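# Sand guide coat off inside blue tape frame

## Task

Using the sander, remove the thin dark guide coat from the area of the board enclosed by the blue tape border; a few leftover specks are acceptable. The guide coat beyond the tape has to remain, though faint scuffs and a handful of exposed specks there are tolerated. Cutting through to below the primer at any spot means failure. Finish by moving the sander away from the board.

## Robot and tools

Robot: one UR12e-type arm on a base with a mounting block, carrying a disc sander instead of a gripper. No other arms. The pad is 127 mm wide and faces along the tool point's +z axis. The tool point (end_effector_position) sits where the sander's axis meets the pad face. A flat block juts about 9 cm from the last joint's axis toward the sander's -y side and rotates with it, so mind it near edges and tape. Joint ranges in rad: pan -3.142..3.142, lift and wrists -6.283..6.283, elbow 0..3.142 (the elbow never quite straightens).

Scene frame: origin on the table surface straight under the arm base, +z up, +y to the left when facing +x. The base can be slightly tilted. Reported tool positions get less accurate at long reach.

execute_actions(actions, pictures): actions is a list holding zero or one item. Empty list: just report the state. Action: {"rows": [...], "steps": n}, with 1 to 15 rows and steps up to 15 (default 15), each step 1/30 s; the final row repeats if rows run out. Wait: {"steps": n} with n up to 300, counted from the previous result, so your reply time is included. pictures true/false controls whether images come back. A rejected call moves nothing.

Each row is 7 numbers, each in [-1, 1]: dx, dy, dz, rx, ry, rz, run. The first six are an offset, not a pose, expressed in the tool point's own axes and measured from the tool point pose in the latest result that reports it (for the second or later call within one reply, or before any result this scene, from where the arm is when the action begins). Every row refers to that same base, not to the row before. Scale: 1.0 equals 0.6 m for dx, dy, dz and 180 degrees for the rotation; rx, ry, rz form a single rotation vector. All-zero offsets pull the arm back to that base pose; they do not hold still.

run: any value above 0.01 turns the sander on, anything else turns it off. The setting persists across calls and during your replies, and the disc cuts wherever it touches. Put 0 in the last row when you want it stopped. After switching off, the disc coasts a second or two and still cuts.

move(target, speed): target is one 7-number row as above (offset in tool axes from the last reported pose; run is applied at the start). The tool follows a straight path lasting 0.5 to 10 s, cut off at 10 s. speed is the path's top linear speed in m/s, 0.002 to 0.5, default 0.25; rotation is capped at twice that in rad/s. It takes the short way round and ignores obstacles. The real tool lags, can drift off the line and can exceed speed, especially with the arm stretched. The result adds a move: line: done (at rest near target), off_target, moving, held or fault, plus limits (paced = sent pose clipped; held = some steps blocked, after which the arm may jump faster) and the distance to target. Always includes pictures.

wait(seconds): 0 to 10 s of letting the scene run with no new command.

zoom_image(camera, region): camera is cam_high (672x504), cam_low (672x504) or cam_wrist (616x616, fisheye); region [x0, y0, x1, y1] in that image's pixels from the top-left, at most 504x504. Calibration data (K, distortion, world-to-camera transforms) is given for projecting points.

read_manual(section): only licence text; no motion. finished_scene(scene): ends the given scene permanently and grades it.

Control details: each step, the commanded pose is clamped to 100 mm and 16 degrees from the measured pose, then reached by damped inverse kinematics that favours position over orientation. Motion trails commands by about 0.17 s. After an action ends the arm only continues to the last clamped pose, so check the result and send the remainder. A Hand target line shows where the controller is heading.

Result lines: position in metres, orientation quaternion wxyz, linear and angular velocity. force_n and torque_nm are wrist readings at the tool point in tool axes (n/a before the first action); pressing gives negative force z, and torque x/y reveal which pad edge carries the load. Expect noise and a fixed offset up to about 5.5 N. Joint torques are the full drive output, noisy and drifting. "pose unreachable" and HELD mark steps altered or blocked by the clearance check (the base mount counts as arm). MOTOR HOT appears at 70 °C; at 85 °C the brakes engage until cooled (over-temperature fault).

Faults: a joint hitting its load limit (pan and lift 287, elbow 130, wrists 46.9 N m) or any outside force of 150 N stops the arm for 10 s, yields to the contact and drops the rest of the call. The arm is stiff: aiming even slightly below a hard surface can trigger this, and faster contact hits harder.

Sanding advice: material comes off only under pressure, faster with more force and longer dwell. The foam compresses a fraction of a millimetre, so a tilted pad grinds on one edge. Keep the pad level with the board, touch down slowly, use light force (a few newtons past the offset), keep sweeping without lingering, stay within the tape with the pad's edge, inspect via cameras, stop the disc and let it coast clear of the surface, then lift away. Avoid impacts, hard pushes and knocking anything over.

Each tool is called after "Call:" by a JSON object that holds its "fn" and its "kwargs", one argument or row to a line.

## Session

Call:
{"fn": "execute_actions", "kwargs": {
  "actions": []
}}

Scene clock: 0.00 s of 5400.00 s.
end_effector_position=(+0.6441, +0.3433, +0.4299) force_n=(+0.1, -6.6, -0.1) torque_nm=(-1.10, +0.17, +0.28) end_effector_quat_wxyz=(+0.272, +0.639, +0.664, -0.275) end_effector_velocity=(-0.000, -0.001, +0.001) end_effector_angular_velocity=(+0.000, -0.003, -0.002)
Joint positions: [-0.27  -1.67   1.82  -1.721 -1.57  -1.842]
Joint velocities: [-0.003 -0.     0.    -0.     0.     0.   ]
Joint torques (N m, as the arm reports them, + toward a larger angle): no reading
Hand target: +0.644, +0.343, +0.430; +0.272, +0.639, +0.664, -0.275

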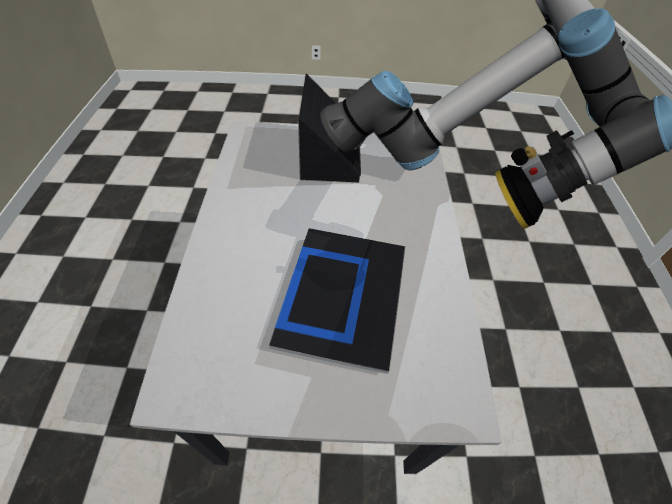

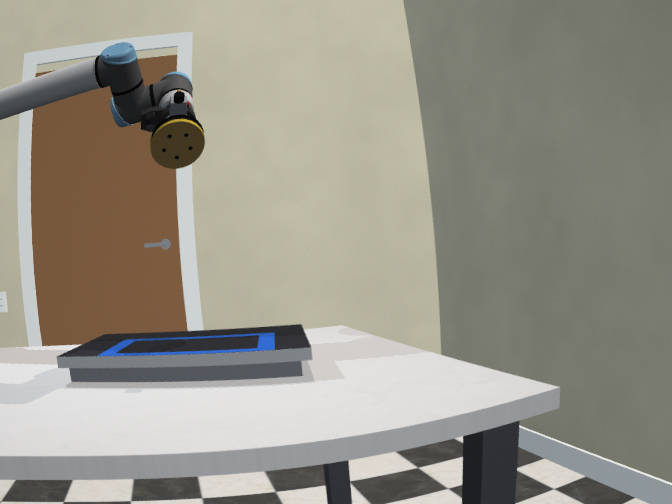

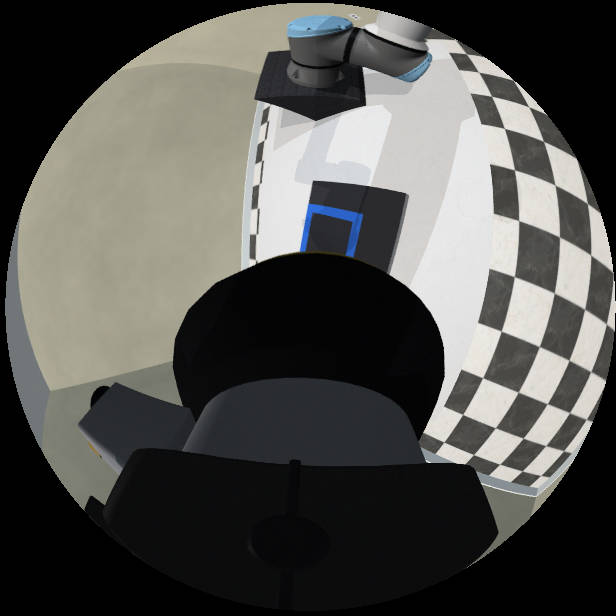

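Call:
{"fn": "zoom_image", "kwargs": {
  "camera": "cam_high",
  "region": [250, 215, 430, 385]
}}

Call:
{"fn": "zoom_image", "kwargs": {
  "camera": "cam_low",
  "region": [40, 300, 340, 400]
}}

Region (250, 215, 430, 385) of cam_high's 672x504 image, scaled by 2.800, with more detail than that image has.

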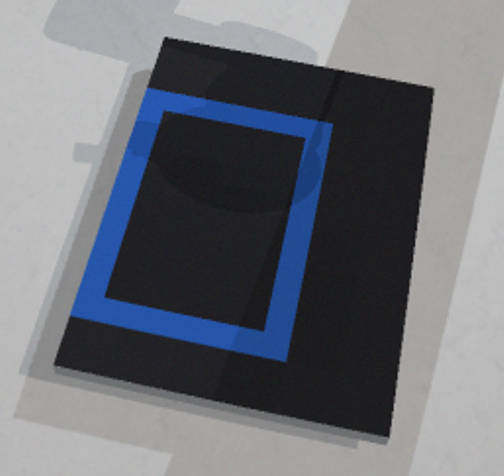

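Region (40, 300, 340, 400) of cam_low's 672x504 image, scaled by 1.680, with more detail than that image has.

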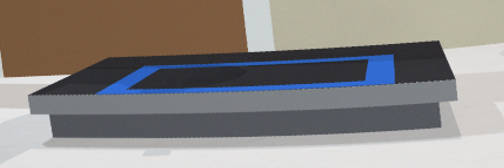

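Call:
{"fn": "move", "kwargs": {
  "target": [-0.21,0.32,0.635,0,0.253,0,0],
  "speed": 0.3
}}

Scene clock: 34.37 s of 5400.00 s.
end_effector_position=(+0.8436, -0.0109, +0.2494) force_n=(+1.7, -2.6, +3.9) torque_nm=(-0.38, -0.03, +0.19) end_effector_quat_wxyz=(-0.006, +0.696, +0.718, -0.007) end_effector_velocity=(+0.000, -0.000, -0.002) end_effector_angular_velocity=(+0.002, +0.003, +0.001)
Joint positions: [-0.544 -0.971  1.703 -1.817 -0.914 -2.284]
Joint velocities: [ 0.001  0.002 -0.001  0.002  0.    -0.002]
Joint torques (N m, as the arm reports them, + toward a larger angle): [-72.46 -43.96 -46.48  -1.71   2.44  -3.02]
Hand target: +0.844, -0.011, +0.249; -0.006, +0.696, +0.718, -0.007
Off the commanded pose: 0.000 m, 0 deg.
move: done
camera_calibration (this result's frames):
cam_wrist: T_world_to_cam=[[-0.0358223, 0.999293, -0.0113829, 0.0434426], [0.950563, 0.0375867, 0.308248, -0.841332], [0.308458, 0.000221996, -0.951238, 0.0867906], [0, 0, 0, 1]] pos_world=[0.774524, -0.0118083, 0.342392]

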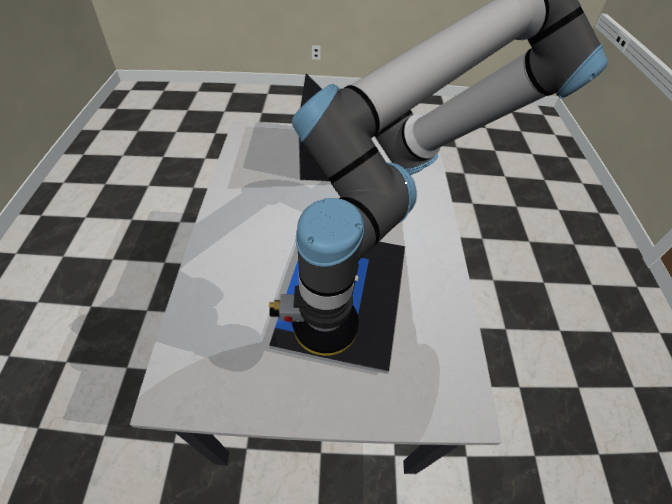

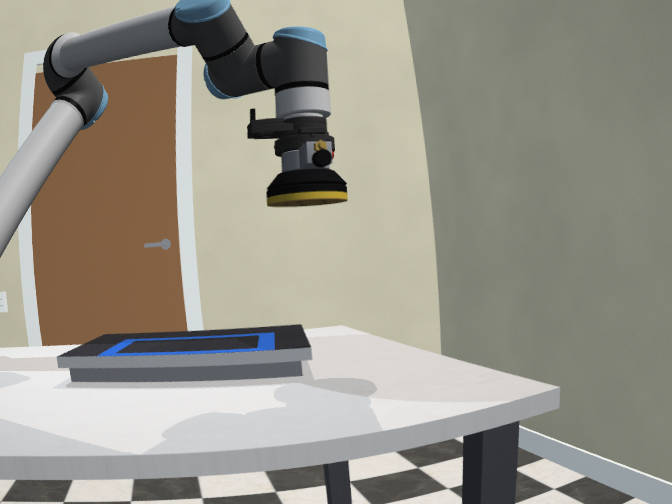

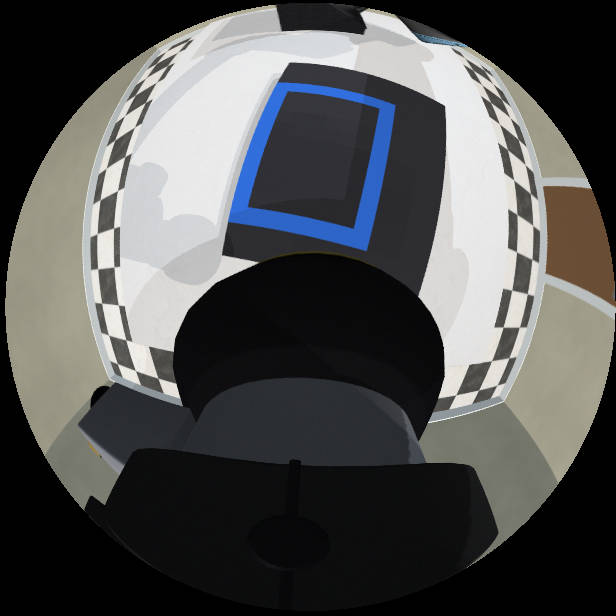

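Call:
{"fn": "zoom_image", "kwargs": {
  "camera": "cam_wrist",
  "region": [210, 60, 420, 270]
}}

Region (210, 60, 420, 270) of cam_wrist's 616x616 image, scaled by 2.400, with more detail than that image has.

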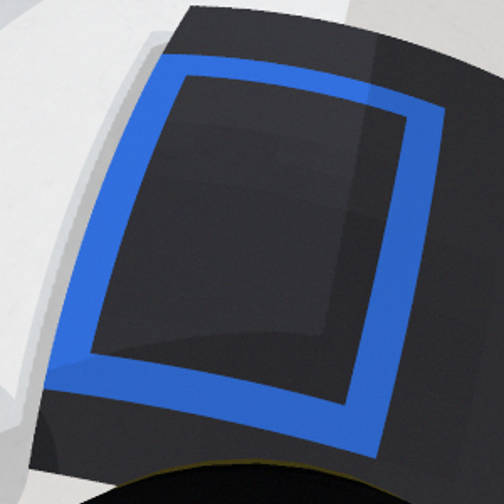

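Call:
{"fn": "move", "kwargs": {
  "target": [0.013,-0.348,0.306,-0.0058,0,0.0706,0]
}}

Scene clock: 50.67 s of 5400.00 s.
end_effector_position=(+0.6313, -0.0096, +0.0699) force_n=(+2.9, +3.3, +6.1) torque_nm=(+0.23, -0.24, +0.32) end_effector_quat_wxyz=(+0.001, +0.771, +0.636, -0.001) end_effector_velocity=(-0.000, -0.000, +0.000) end_effector_angular_velocity=(-0.001, -0.002, -0.001)
Joint positions: [-0.533 -1.045  2.239 -2.306 -0.899 -2.038]
Joint velocities: [-0.001 -0.     0.002 -0.004  0.     0.002]
Joint torques (N m, as the arm reports them, + toward a larger angle): [-41.58 -30.13 -27.85  -7.4    2.45   2.91]
Hand target: +0.631, -0.010, +0.070; +0.001, +0.771, +0.636, -0.001
Off the commanded pose: 0.000 m, 0 deg.
move: done
camera_calibration (this result's frames):
cam_wrist: T_world_to_cam=[[0.18496, 0.982654, -0.0134479, -0.106899], [0.929939, -0.17058, 0.325755, -0.574455], [0.31781, -0.0727574, -0.945359, -0.0254955], [0, 0, 0, 1]] pos_world=[0.562083, 0.00519949, 0.161592]

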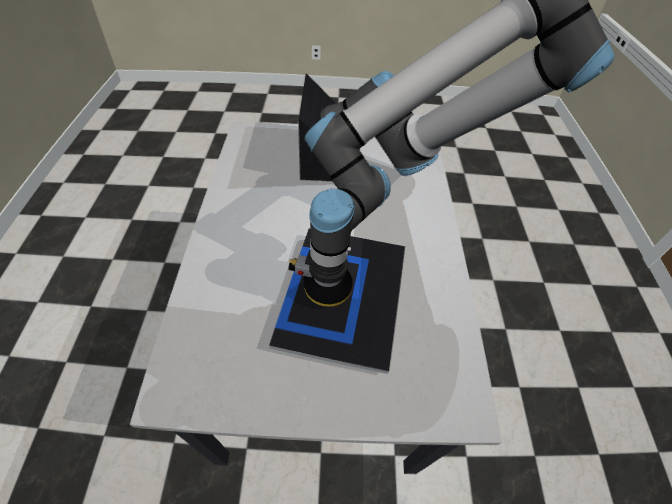

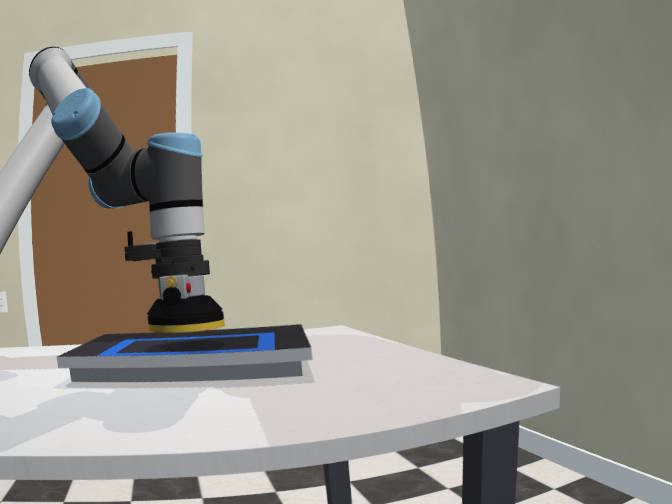

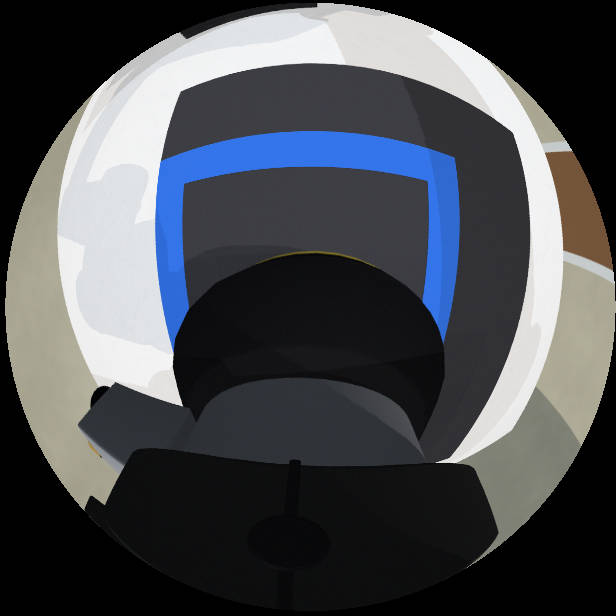

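Call:
{"fn": "move", "kwargs": {
  "target": [0,0,0.025,0,0,0,0],
  "speed": 0.02
}}

Call:
{"fn": "zoom_image", "kwargs": {
  "camera": "cam_low",
  "region": [100, 290, 290, 370]
}}

Scene clock: 55.63 s of 5400.00 s.
end_effector_position=(+0.6313, -0.0097, +0.0550) force_n=(+3.6, -0.1, +7.0) torque_nm=(-0.13, -0.32, +0.13) end_effector_quat_wxyz=(+0.001, +0.771, +0.636, -0.001) end_effector_velocity=(-0.000, -0.000, -0.002) end_effector_angular_velocity=(+0.001, +0.001, -0.001)
Joint positions: [-0.518 -1.024  2.244 -2.342 -0.893 -2.021]
Joint velocities: [ 0.001  0.003 -0.    -0.003  0.001  0.001]
Joint torques (N m, as the arm reports them, + toward a larger angle): [-41.05 -32.03 -24.48  -7.01   1.61   2.63]
Hand target: +0.631, -0.010, +0.055; +0.001, +0.771, +0.636, -0.001
Off the commanded pose: 0.000 m, 0 deg.
move: done
camera_calibration (this result's frames):
cam_wrist: T_world_to_cam=[[0.184953, 0.982656, -0.0134281, -0.107069], [0.929944, -0.170581, 0.325739, -0.569582], [0.317799, -0.0727338, -0.945364, -0.039601], [0, 0, 0, 1]] pos_world=[0.562068, 0.005172, 0.14666]

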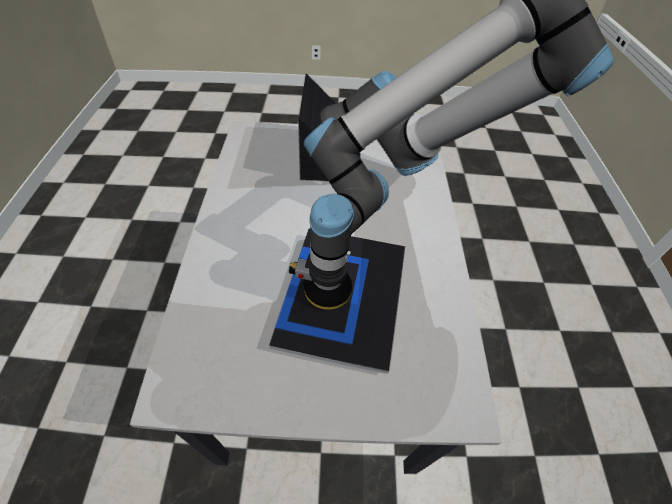

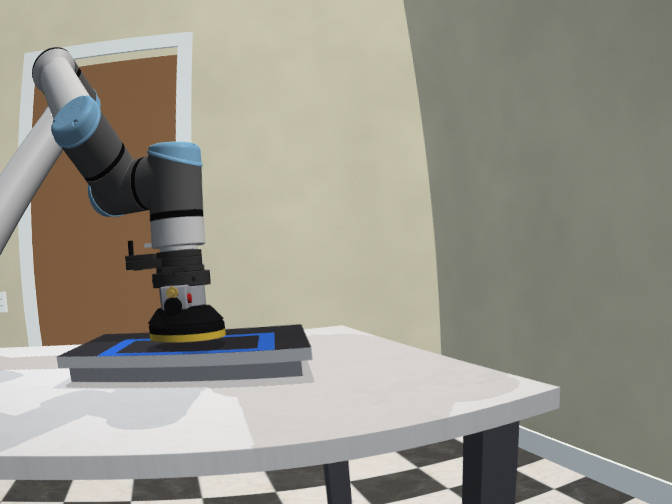

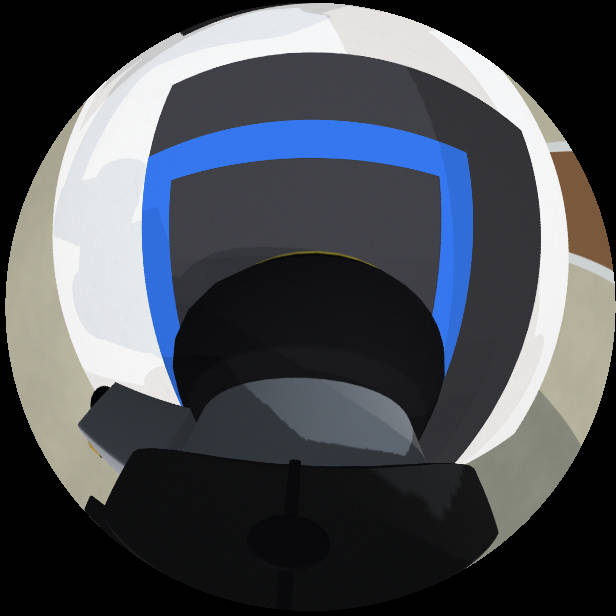

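Region (100, 290, 290, 370) of cam_low's 672x504 image, scaled by 2.653, with more detail than that image has; it fills the top 212 rows of this view, and the rest is white.

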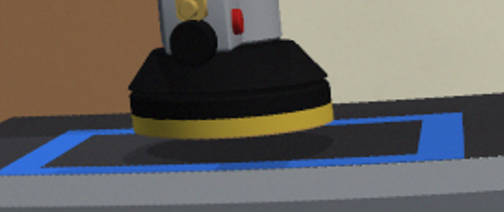

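Call:
{"fn": "move", "kwargs": {
  "target": [0,0,0.0165,0,0,0,0],
  "speed": 0.01
}}

Call:
{"fn": "zoom_image", "kwargs": {
  "camera": "cam_low",
  "region": [130, 310, 240, 360]
}}

Scene clock: 60.77 s of 5400.00 s.
end_effector_position=(+0.6313, -0.0097, +0.0452) force_n=(+1.4, +0.2, +4.0) torque_nm=(-0.04, -0.03, +0.17) end_effector_quat_wxyz=(+0.001, +0.771, +0.636, -0.001) end_effector_velocity=(+0.001, -0.000, -0.001) end_effector_angular_velocity=(-0.001, -0.000, +0.001)
Joint positions: [-0.508 -1.011  2.247 -2.366 -0.888 -2.01 ]
Joint velocities: [ 0.001  0.002 -0.001 -0.003 -0.     0.001]
Joint torques (N m, as the arm reports them, + toward a larger angle): [-42.34 -31.68 -23.38  -7.02   2.23   2.54]
Hand target: +0.631, -0.010, +0.045; +0.001, +0.771, +0.636, -0.001
Off the commanded pose: 0.000 m, 0 deg.
move: done
camera_calibration (this result's frames):
cam_wrist: T_world_to_cam=[[0.184949, 0.982657, -0.0134131, -0.10718], [0.929949, -0.170582, 0.325724, -0.566379], [0.317787, -0.0727158, -0.94537, -0.0488689], [0, 0, 0, 1]] pos_world=[0.562057, 0.00515378, 0.136847]

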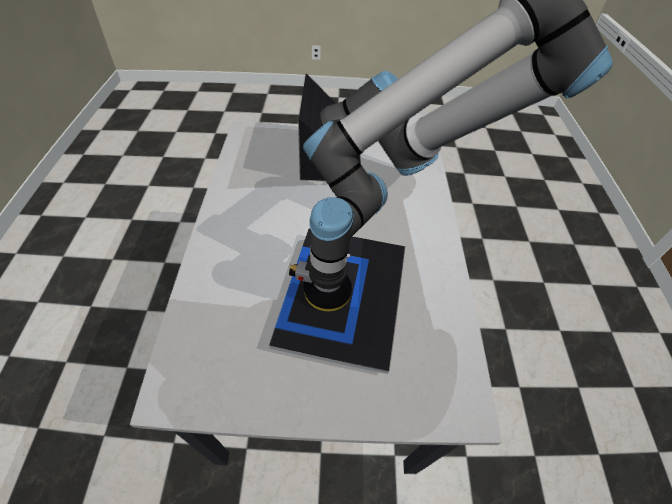

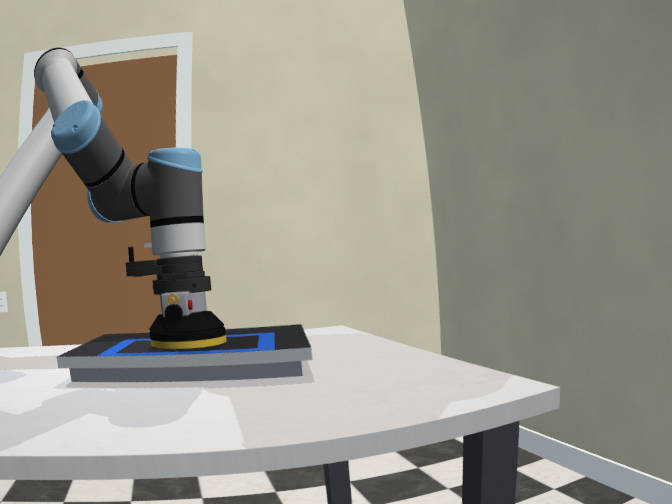

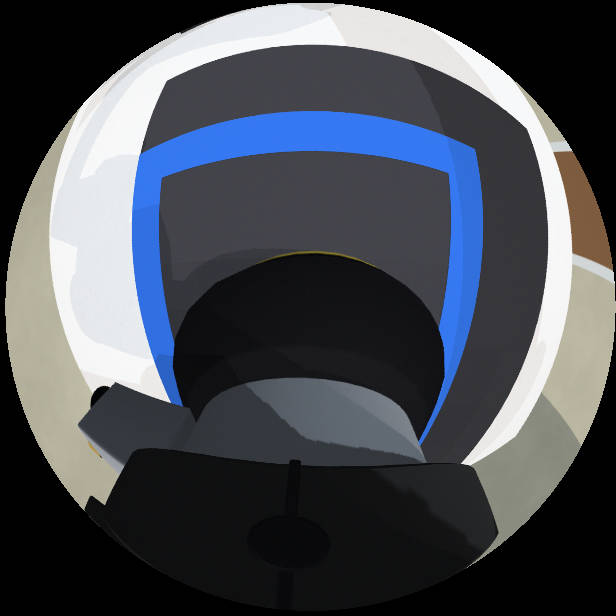

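Region (130, 310, 240, 360) of cam_low's 672x504 image, scaled by 4.582, with more detail than that image has; it fills the top 229 rows of this view, and the rest is white.

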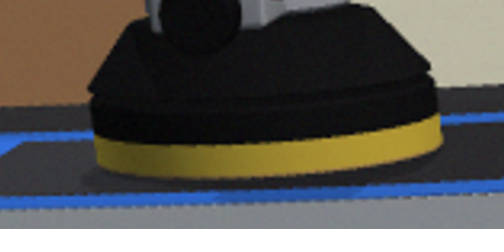

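Probe in 1 mm steps.

Call:
{"fn": "execute_actions", "kwargs": {
  "actions": [
    {"rows":[[0,0,0.0005,0,0,0,0],[0,0,0.001,0,0,0,0],[0,0,0.0015,0,0,0,0],[0,0,0.002,0,0,0,0],[0,0,0.0025,0,0,0,0]],"steps":15}
  ],
  "pictures": false
}}

Call:
{"fn": "execute_actions", "kwargs": {
  "actions": [
    {"rows":[[0,0,0.0005,0,0,0,0],[0,0,0.001,0,0,0,0],[0,0,0.0015,0,0,0,0]],"steps":15}
  ],
  "pictures": false
}}

Scene clock: 74.27 s of 5400.00 s.
end_effector_position=(+0.6313, -0.0097, +0.0437) force_n=(-5.5, +1.8, +1.3) torque_nm=(+0.17, +0.83, +0.23) end_effector_quat_wxyz=(+0.001, +0.771, +0.636, -0.001) end_effector_velocity=(-0.000, +0.001, +0.001) end_effector_angular_velocity=(-0.001, -0.001, +0.001)
Joint positions: [-0.507 -1.008  2.248 -2.37  -0.888 -2.008]
Joint velocities: [-0.    -0.002  0.001 -0.    -0.001 -0.   ]
Joint torques (N m, as the arm reports them, + toward a larger angle): [-41.94 -32.77 -25.45  -6.86   2.16   2.59]
Hand target: +0.631, -0.010, +0.044; +0.001, +0.771, +0.636, -0.001
Off the commanded pose: 0.000 m, 0 deg.
Steps of this call (steps 1 to 390: nothing new was sent; steps 391 to 405: all 15 steps of this action). Readings (end_effector_position | what the end effector reports):
391: (+0.6313, -0.0097, +0.0451) | force_n=(-0.9, -1.3, +5.3) torque_nm=(-0.18, +0.28, +0.40)
392: (+0.6313, -0.0097, +0.0451) | force_n=(-2.7, -3.9, +0.4) torque_nm=(-0.56, +0.43, +0.27)
394: (+0.6313, -0.0097, +0.0448) | force_n=(+3.3, -1.5, +0.8) torque_nm=(-0.37, -0.30, +0.18)
398: (+0.6313, -0.0097, +0.0440) | force_n=(+3.1, -3.8, +2.9) torque_nm=(-0.64, -0.24, +0.24)
405: the state above

Scene clock: 74.77 s of 5400.00 s.
end_effector_position=(+0.6313, -0.0097, +0.0428) force_n=(-1.0, -6.1, -7.7) torque_nm=(-0.53, +0.57, +0.20) end_effector_quat_wxyz=(+0.001, +0.771, +0.636, -0.001) end_effector_velocity=(-0.001, -0.000, -0.001) end_effector_angular_velocity=(+0.001, +0.001, -0.001)
Joint positions: [-0.506 -1.007  2.248 -2.372 -0.887 -2.007]
Joint velocities: [-0.     0.001  0.002 -0.     0.    -0.   ]
Joint torques (N m, as the arm reports them, + toward a larger angle): [-36.28 -28.72 -21.53  -5.86   1.82   2.31]
Hand target: +0.631, -0.010, +0.043; +0.001, +0.771, +0.636, -0.001
Off the commanded pose: 0.000 m, 0 deg.
Steps of this call (steps 1 to 15: all 15 steps of this action). Readings (end_effector_position | what the end effector reports):
1: (+0.6313, -0.0097, +0.0437) | force_n=(+1.6, -4.0, +0.0) torque_nm=(-0.68, -0.02, +0.28)
2: (+0.6313, -0.0097, +0.0436) | force_n=(+0.6, -2.0, +2.3) torque_nm=(-0.33, -0.02, +0.08)
4: (+0.6313, -0.0097, +0.0433) | force_n=(+0.9, -3.9, +0.7) torque_nm=(-0.69, -0.15, +0.16)
8: (+0.6313, -0.0097, +0.0429) | force_n=(-1.9, -6.9, -8.9) torque_nm=(-0.83, +0.62, +0.03)
15: the state above

Call:
{"fn": "execute_actions", "kwargs": {
  "actions": [
    {"rows":[[0,0,0.0005,0,0,0,0]],"steps":15}
  ],
  "pictures": false
}}

Call:
{"fn": "execute_actions", "kwargs": {
  "actions": [
    {"rows":[[0,0,0,0,0,0,0]],"steps":15}
  ],
  "pictures": false
}}

Scene clock: 84.63 s of 5400.00 s.
end_effector_position=(+0.6313, -0.0097, +0.0425) force_n=(-1.9, -7.8, -18.2) torque_nm=(-0.39, +0.79, +0.18) end_effector_quat_wxyz=(+0.001, +0.771, +0.636, -0.001) end_effector_velocity=(-0.000, +0.000, +0.000) end_effector_angular_velocity=(-0.000, +0.000, -0.000)
Joint positions: [-0.506 -1.007  2.248 -2.373 -0.887 -2.007]
Joint velocities: [-0.    -0.001  0.001  0.    -0.001 -0.   ]
Joint torques (N m, as the arm reports them, + toward a larger angle): [-32.69 -23.27 -17.66  -6.22   2.26   2.61]
Hand target: +0.631, -0.010, +0.043; +0.001, +0.771, +0.636, -0.001
Off the commanded pose: 0.000 m, 0 deg.
Steps of this call (steps 1 to 281: nothing new was sent; steps 282 to 296: all 15 steps of this action). Readings (end_effector_position | what the end effector reports):
282: (+0.6313, -0.0097, +0.0428) | force_n=(+0.8, -3.1, -10.6) torque_nm=(-0.22, +0.26, +0.21)
283: (+0.6313, -0.0097, +0.0427) | force_n=(-2.7, -7.0, -13.3) torque_nm=(-0.67, +0.77, +0.30)
285: (+0.6313, -0.0097, +0.0426) | force_n=(+2.9, -3.0, -16.1) torque_nm=(+0.01, +0.06, +0.20)
289: (+0.6313, -0.0097, +0.0425) | force_n=(-0.6, -8.0, -21.6) torque_nm=(-0.46, +0.56, +0.22)
296: the state above

Scene clock: 85.13 s of 5400.00 s.
end_effector_position=(+0.6313, -0.0097, +0.0425) force_n=(-2.4, -8.9, -16.3) torque_nm=(-0.35, +0.65, +0.27) end_effector_quat_wxyz=(+0.001, +0.771, +0.636, -0.001) end_effector_velocity=(+0.001, +0.000, +0.000) end_effector_angular_velocity=(-0.001, -0.000, +0.002)
Joint positions: [-0.506 -1.007  2.248 -2.373 -0.887 -2.007]
Joint velocities: [ 0.001 -0.001 -0.001  0.    -0.    -0.   ]
Joint torques (N m, as the arm reports them, + toward a larger angle): [-33.94 -21.17 -17.86  -5.19   2.37   2.09]
Hand target: +0.631, -0.010, +0.043; +0.001, +0.771, +0.636, -0.001
Off the commanded pose: 0.000 m, 0 deg.
Steps of this call (steps 1 to 15: all 15 steps of this action). Readings (end_effector_position | what the end effector reports):
1: (+0.6313, -0.0097, +0.0425) | force_n=(+0.3, -6.6, -20.3) torque_nm=(-0.29, +0.54, +0.25)
2: (+0.6313, -0.0097, +0.0425) | force_n=(+3.4, -4.8, -21.9) torque_nm=(+0.08, -0.02, +0.13)
4: (+0.6313, -0.0097, +0.0425) | force_n=(-2.6, -12.9, -21.1) torque_nm=(-1.19, +0.87, +0.13)
8: (+0.6313, -0.0097, +0.0425) | force_n=(-0.5, -7.9, -20.7) torque_nm=(-0.23, +0.37, +0.34)
15: the state above

Call:
{"fn": "execute_actions", "kwargs": {
  "actions": [
    {"rows":[[0,0,0,0,0.001,0,0]],"steps":15}
  ],
  "pictures": false
}}

Call:
{"fn": "execute_actions", "kwargs": {
  "actions": [
    {"rows":[[0,0,0,0,0,0,0]],"steps":15}
  ],
  "pictures": false
}}

Scene clock: 91.53 s of 5400.00 s.
end_effector_position=(+0.6313, -0.0097, +0.0425) force_n=(-3.3, -3.9, -15.5) torque_nm=(+0.21, +0.64, +0.25) end_effector_quat_wxyz=(-0.000, +0.771, +0.636, +0.001) end_effector_velocity=(-0.000, -0.000, -0.001) end_effector_angular_velocity=(+0.000, +0.002, -0.000)
Joint positions: [-0.507 -1.006  2.248 -2.371 -0.885 -2.009]
Joint velocities: [ 0.001  0.001  0.     0.    -0.    -0.   ]
Joint torques (N m, as the arm reports them, + toward a larger angle): [-52.6  -21.25 -31.7    0.07   3.01  -2.76]
Hand target: +0.631, -0.010, +0.043; -0.000, +0.771, +0.636, +0.001
Off the commanded pose: 0.000 m, 0 deg.
Steps of this call (steps 1 to 177: nothing new was sent; steps 178 to 192: all 15 steps of this action). Readings (end_effector_position | what the end effector reports):
178: (+0.6313, -0.0097, +0.0425) | force_n=(+0.3, -3.7, -22.3) torque_nm=(+0.34, +0.34, +0.06)
179: (+0.6313, -0.0097, +0.0425) | force_n=(-0.7, -9.9, -23.6) torque_nm=(-0.53, +0.21, +0.17)
181: (+0.6313, -0.0097, +0.0425) | force_n=(+3.3, -6.3, -27.8) torque_nm=(-0.24, -0.25, +0.25)
185: (+0.6313, -0.0097, +0.0425) | force_n=(+0.4, -5.5, -25.6) torque_nm=(-0.30, +0.04, +0.12)
192: the state above

Scene clock: 92.03 s of 5400.00 s.
end_effector_position=(+0.6313, -0.0097, +0.0425) force_n=(-1.8, -5.2, -23.8) torque_nm=(-0.16, +0.59, +0.10) end_effector_quat_wxyz=(-0.000, +0.771, +0.636, +0.001) end_effector_velocity=(+0.002, -0.000, +0.001) end_effector_angular_velocity=(-0.000, -0.003, +0.001)
Joint positions: [-0.507 -1.006  2.248 -2.371 -0.885 -2.009]
Joint velocities: [-0.     0.    -0.002 -0.001  0.001  0.   ]
Joint torques (N m, as the arm reports them, + toward a larger angle): [-49.33 -19.51 -29.04   0.21   2.31  -2.59]
Hand target: +0.631, -0.010, +0.043; -0.000, +0.771, +0.636, +0.001
Off the commanded pose: 0.000 m, 0 deg.
Steps of this call (steps 1 to 15: all 15 steps of this action). Readings (end_effector_position | what the end effector reports):
1: (+0.6313, -0.0097, +0.0425) | force_n=(+2.8, -7.1, -22.3) torque_nm=(-0.33, -0.40, +0.35)
2: (+0.6313, -0.0097, +0.0425) | force_n=(-1.1, -7.3, -24.4) torque_nm=(-0.41, +0.26, +0.36)
4: (+0.6313, -0.0097, +0.0425) | force_n=(+0.3, -5.7, -25.9) torque_nm=(-0.08, +0.20, +0.11)
8: (+0.6313, -0.0097, +0.0425) | force_n=(+1.4, -3.4, -22.0) torque_nm=(+0.11, -0.02, +0.30)
15: the state above

Call:
{"fn": "move", "kwargs": {
  "target": [0,-0.1,0,0,0,0,1],
  "speed": 0.04
}}

Call:
{"fn": "move", "kwargs": {
  "target": [0,0.2,0,0,0,0,1],
  "speed": 0.04
}}

Call:
{"fn": "move", "kwargs": {
  "target": [0,0.1,-0.1,0,0,0,0],
  "speed": 0.15
}}

Scene clock: 100.27 s of 5400.00 s.
end_effector_position=(+0.5725, +0.0017, +0.0425) force_n=(-0.2, -9.3, -24.6) torque_nm=(-1.08, +0.35, +0.14) end_effector_quat_wxyz=(-0.000, +0.771, +0.636, +0.001) end_effector_velocity=(-0.000, -0.000, +0.000) end_effector_angular_velocity=(-0.000, +0.000, +0.001)
Joint positions: [-0.542 -1.07   2.361 -2.395 -0.9   -2.049]
Joint velocities: [-0.     0.    -0.    -0.    -0.001 -0.001]
Joint torques (N m, as the arm reports them, + toward a larger angle): [-48.66 -34.91 -15.26  -4.06  -1.68  -2.8 ]
Hand target: +0.572, +0.002, +0.043; -0.000, +0.771, +0.636, +0.001
Off the commanded pose: 0.000 m, 0 deg.
move: done
camera_calibration (this result's frames):
cam_wrist: T_world_to_cam=[[0.184954, 0.982693, -0.0103433, -0.107627], [0.929754, -0.171562, 0.325767, -0.508762], [0.318354, -0.0698687, -0.945393, -0.0321755], [0, 0, 0, 1]] pos_world=[0.503172, 0.0162325, 0.134206]

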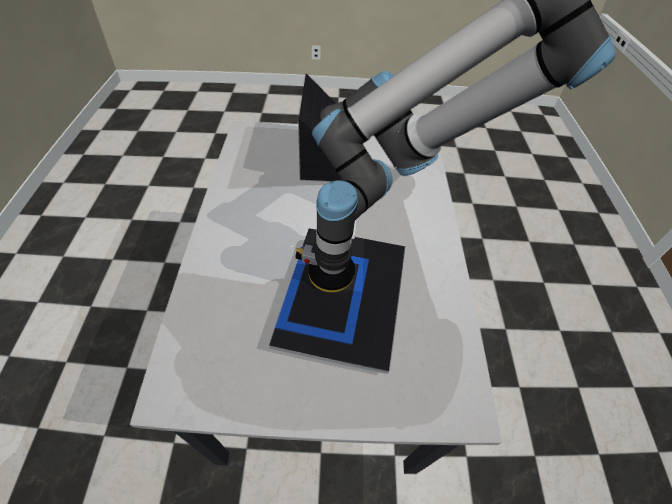

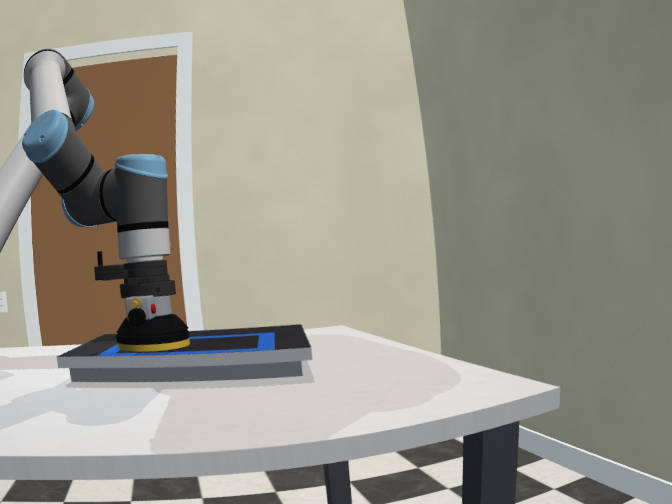

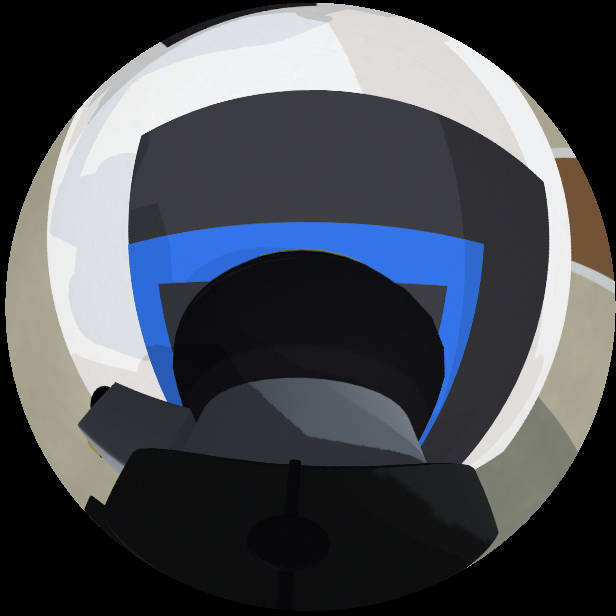

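Scene clock: 103.83 s of 5400.00 s.
end_effector_position=(+0.6901, -0.0210, +0.0425) force_n=(+1.3, -2.1, -23.5) torque_nm=(+0.24, -0.29, -0.06) end_effector_quat_wxyz=(-0.000, +0.771, +0.636, +0.001) end_effector_velocity=(+0.000, -0.000, -0.000) end_effector_angular_velocity=(-0.000, +0.001, -0.001)
Joint positions: [-0.478 -0.944  2.132 -2.34  -0.873 -1.975]
Joint velocities: [ 0.     0.001 -0.001  0.001 -0.001  0.   ]
Joint torques (N m, as the arm reports them, + toward a larger angle): [-34.83 -24.4  -27.99   0.72   1.69   2.4 ]
Hand target: +0.690, -0.021, +0.042; -0.000, +0.771, +0.636, +0.001
Off the commanded pose: 0.000 m, 0 deg.
move: done
camera_calibration (this result's frames):
cam_wrist: T_world_to_cam=[[0.18491, 0.982702, -0.0102736, -0.107042], [0.929751, -0.171541, 0.325787, -0.622048], [0.318389, -0.0697933, -0.945387, -0.0712868], [0, 0, 0, 1]] pos_world=[0.620839, -0.00649104, 0.134162]

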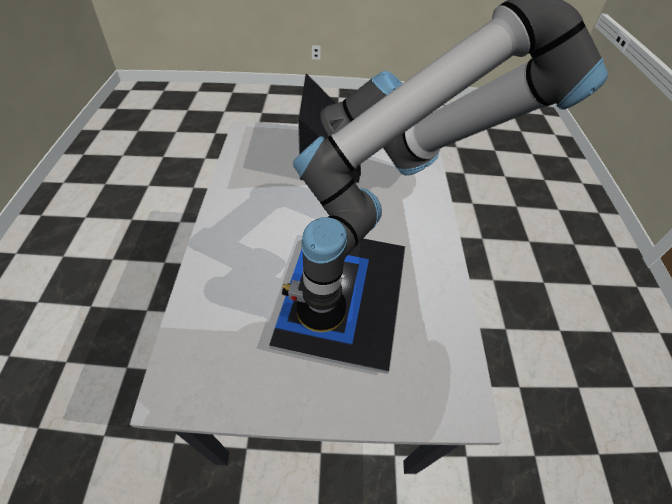

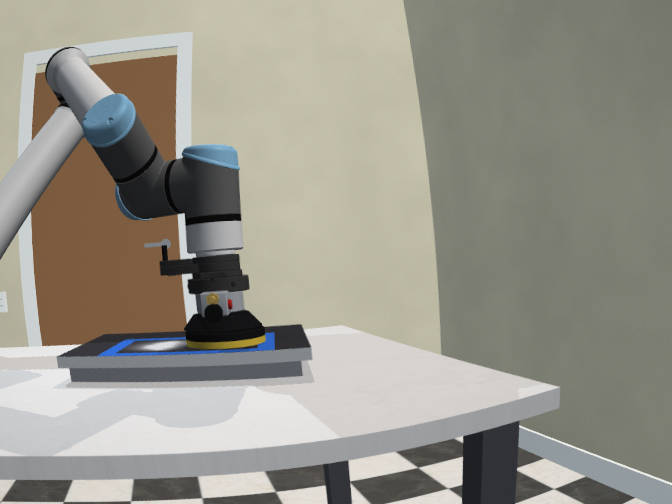

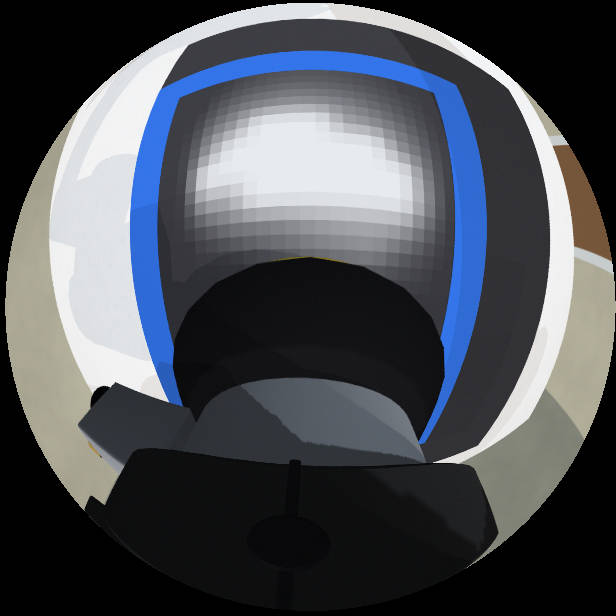

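Scene clock: 105.07 s of 5400.00 s.
end_effector_position=(+0.7490, -0.0325, +0.1024) force_n=(-0.3, +1.9, +2.0) torque_nm=(+0.09, +0.04, +0.11) end_effector_quat_wxyz=(-0.000, +0.771, +0.636, +0.001) end_effector_velocity=(+0.002, -0.001, +0.004) end_effector_angular_velocity=(+0.000, -0.004, -0.001)
Joint positions: [-0.505 -0.944  1.992 -2.179 -0.884 -2.006]
Joint velocities: [-0.003 -0.    -0.004  0.004  0.001 -0.   ]
Joint torques (N m, as the arm reports them, + toward a larger angle): [-64.22 -43.1  -42.99  -1.31  -2.91  -2.99]
Hand target: +0.749, -0.033, +0.102; -0.000, +0.771, +0.636, +0.001
Off the commanded pose: 0.000 m, 0 deg.
move: done
camera_calibration (this result's frames):
cam_wrist: T_world_to_cam=[[0.18497, 0.98269, -0.0102872, -0.106114], [0.929742, -0.171593, 0.325784, -0.698287], [0.31838, -0.0698247, -0.945388, -0.0342151], [0, 0, 0, 1]] pos_world=[0.679748, -0.017933, 0.194053]

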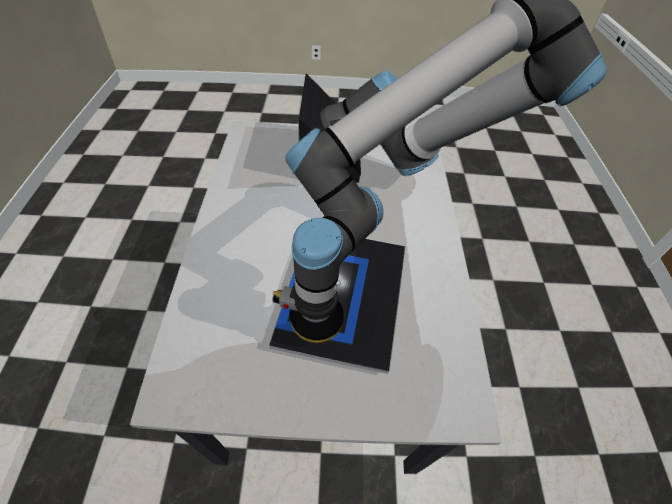

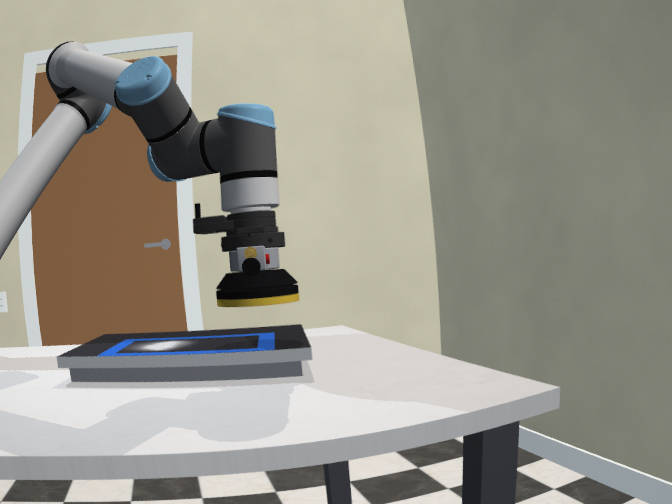

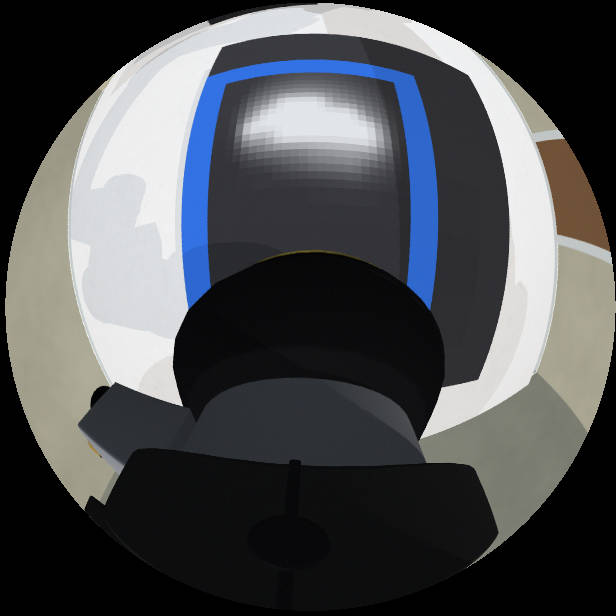

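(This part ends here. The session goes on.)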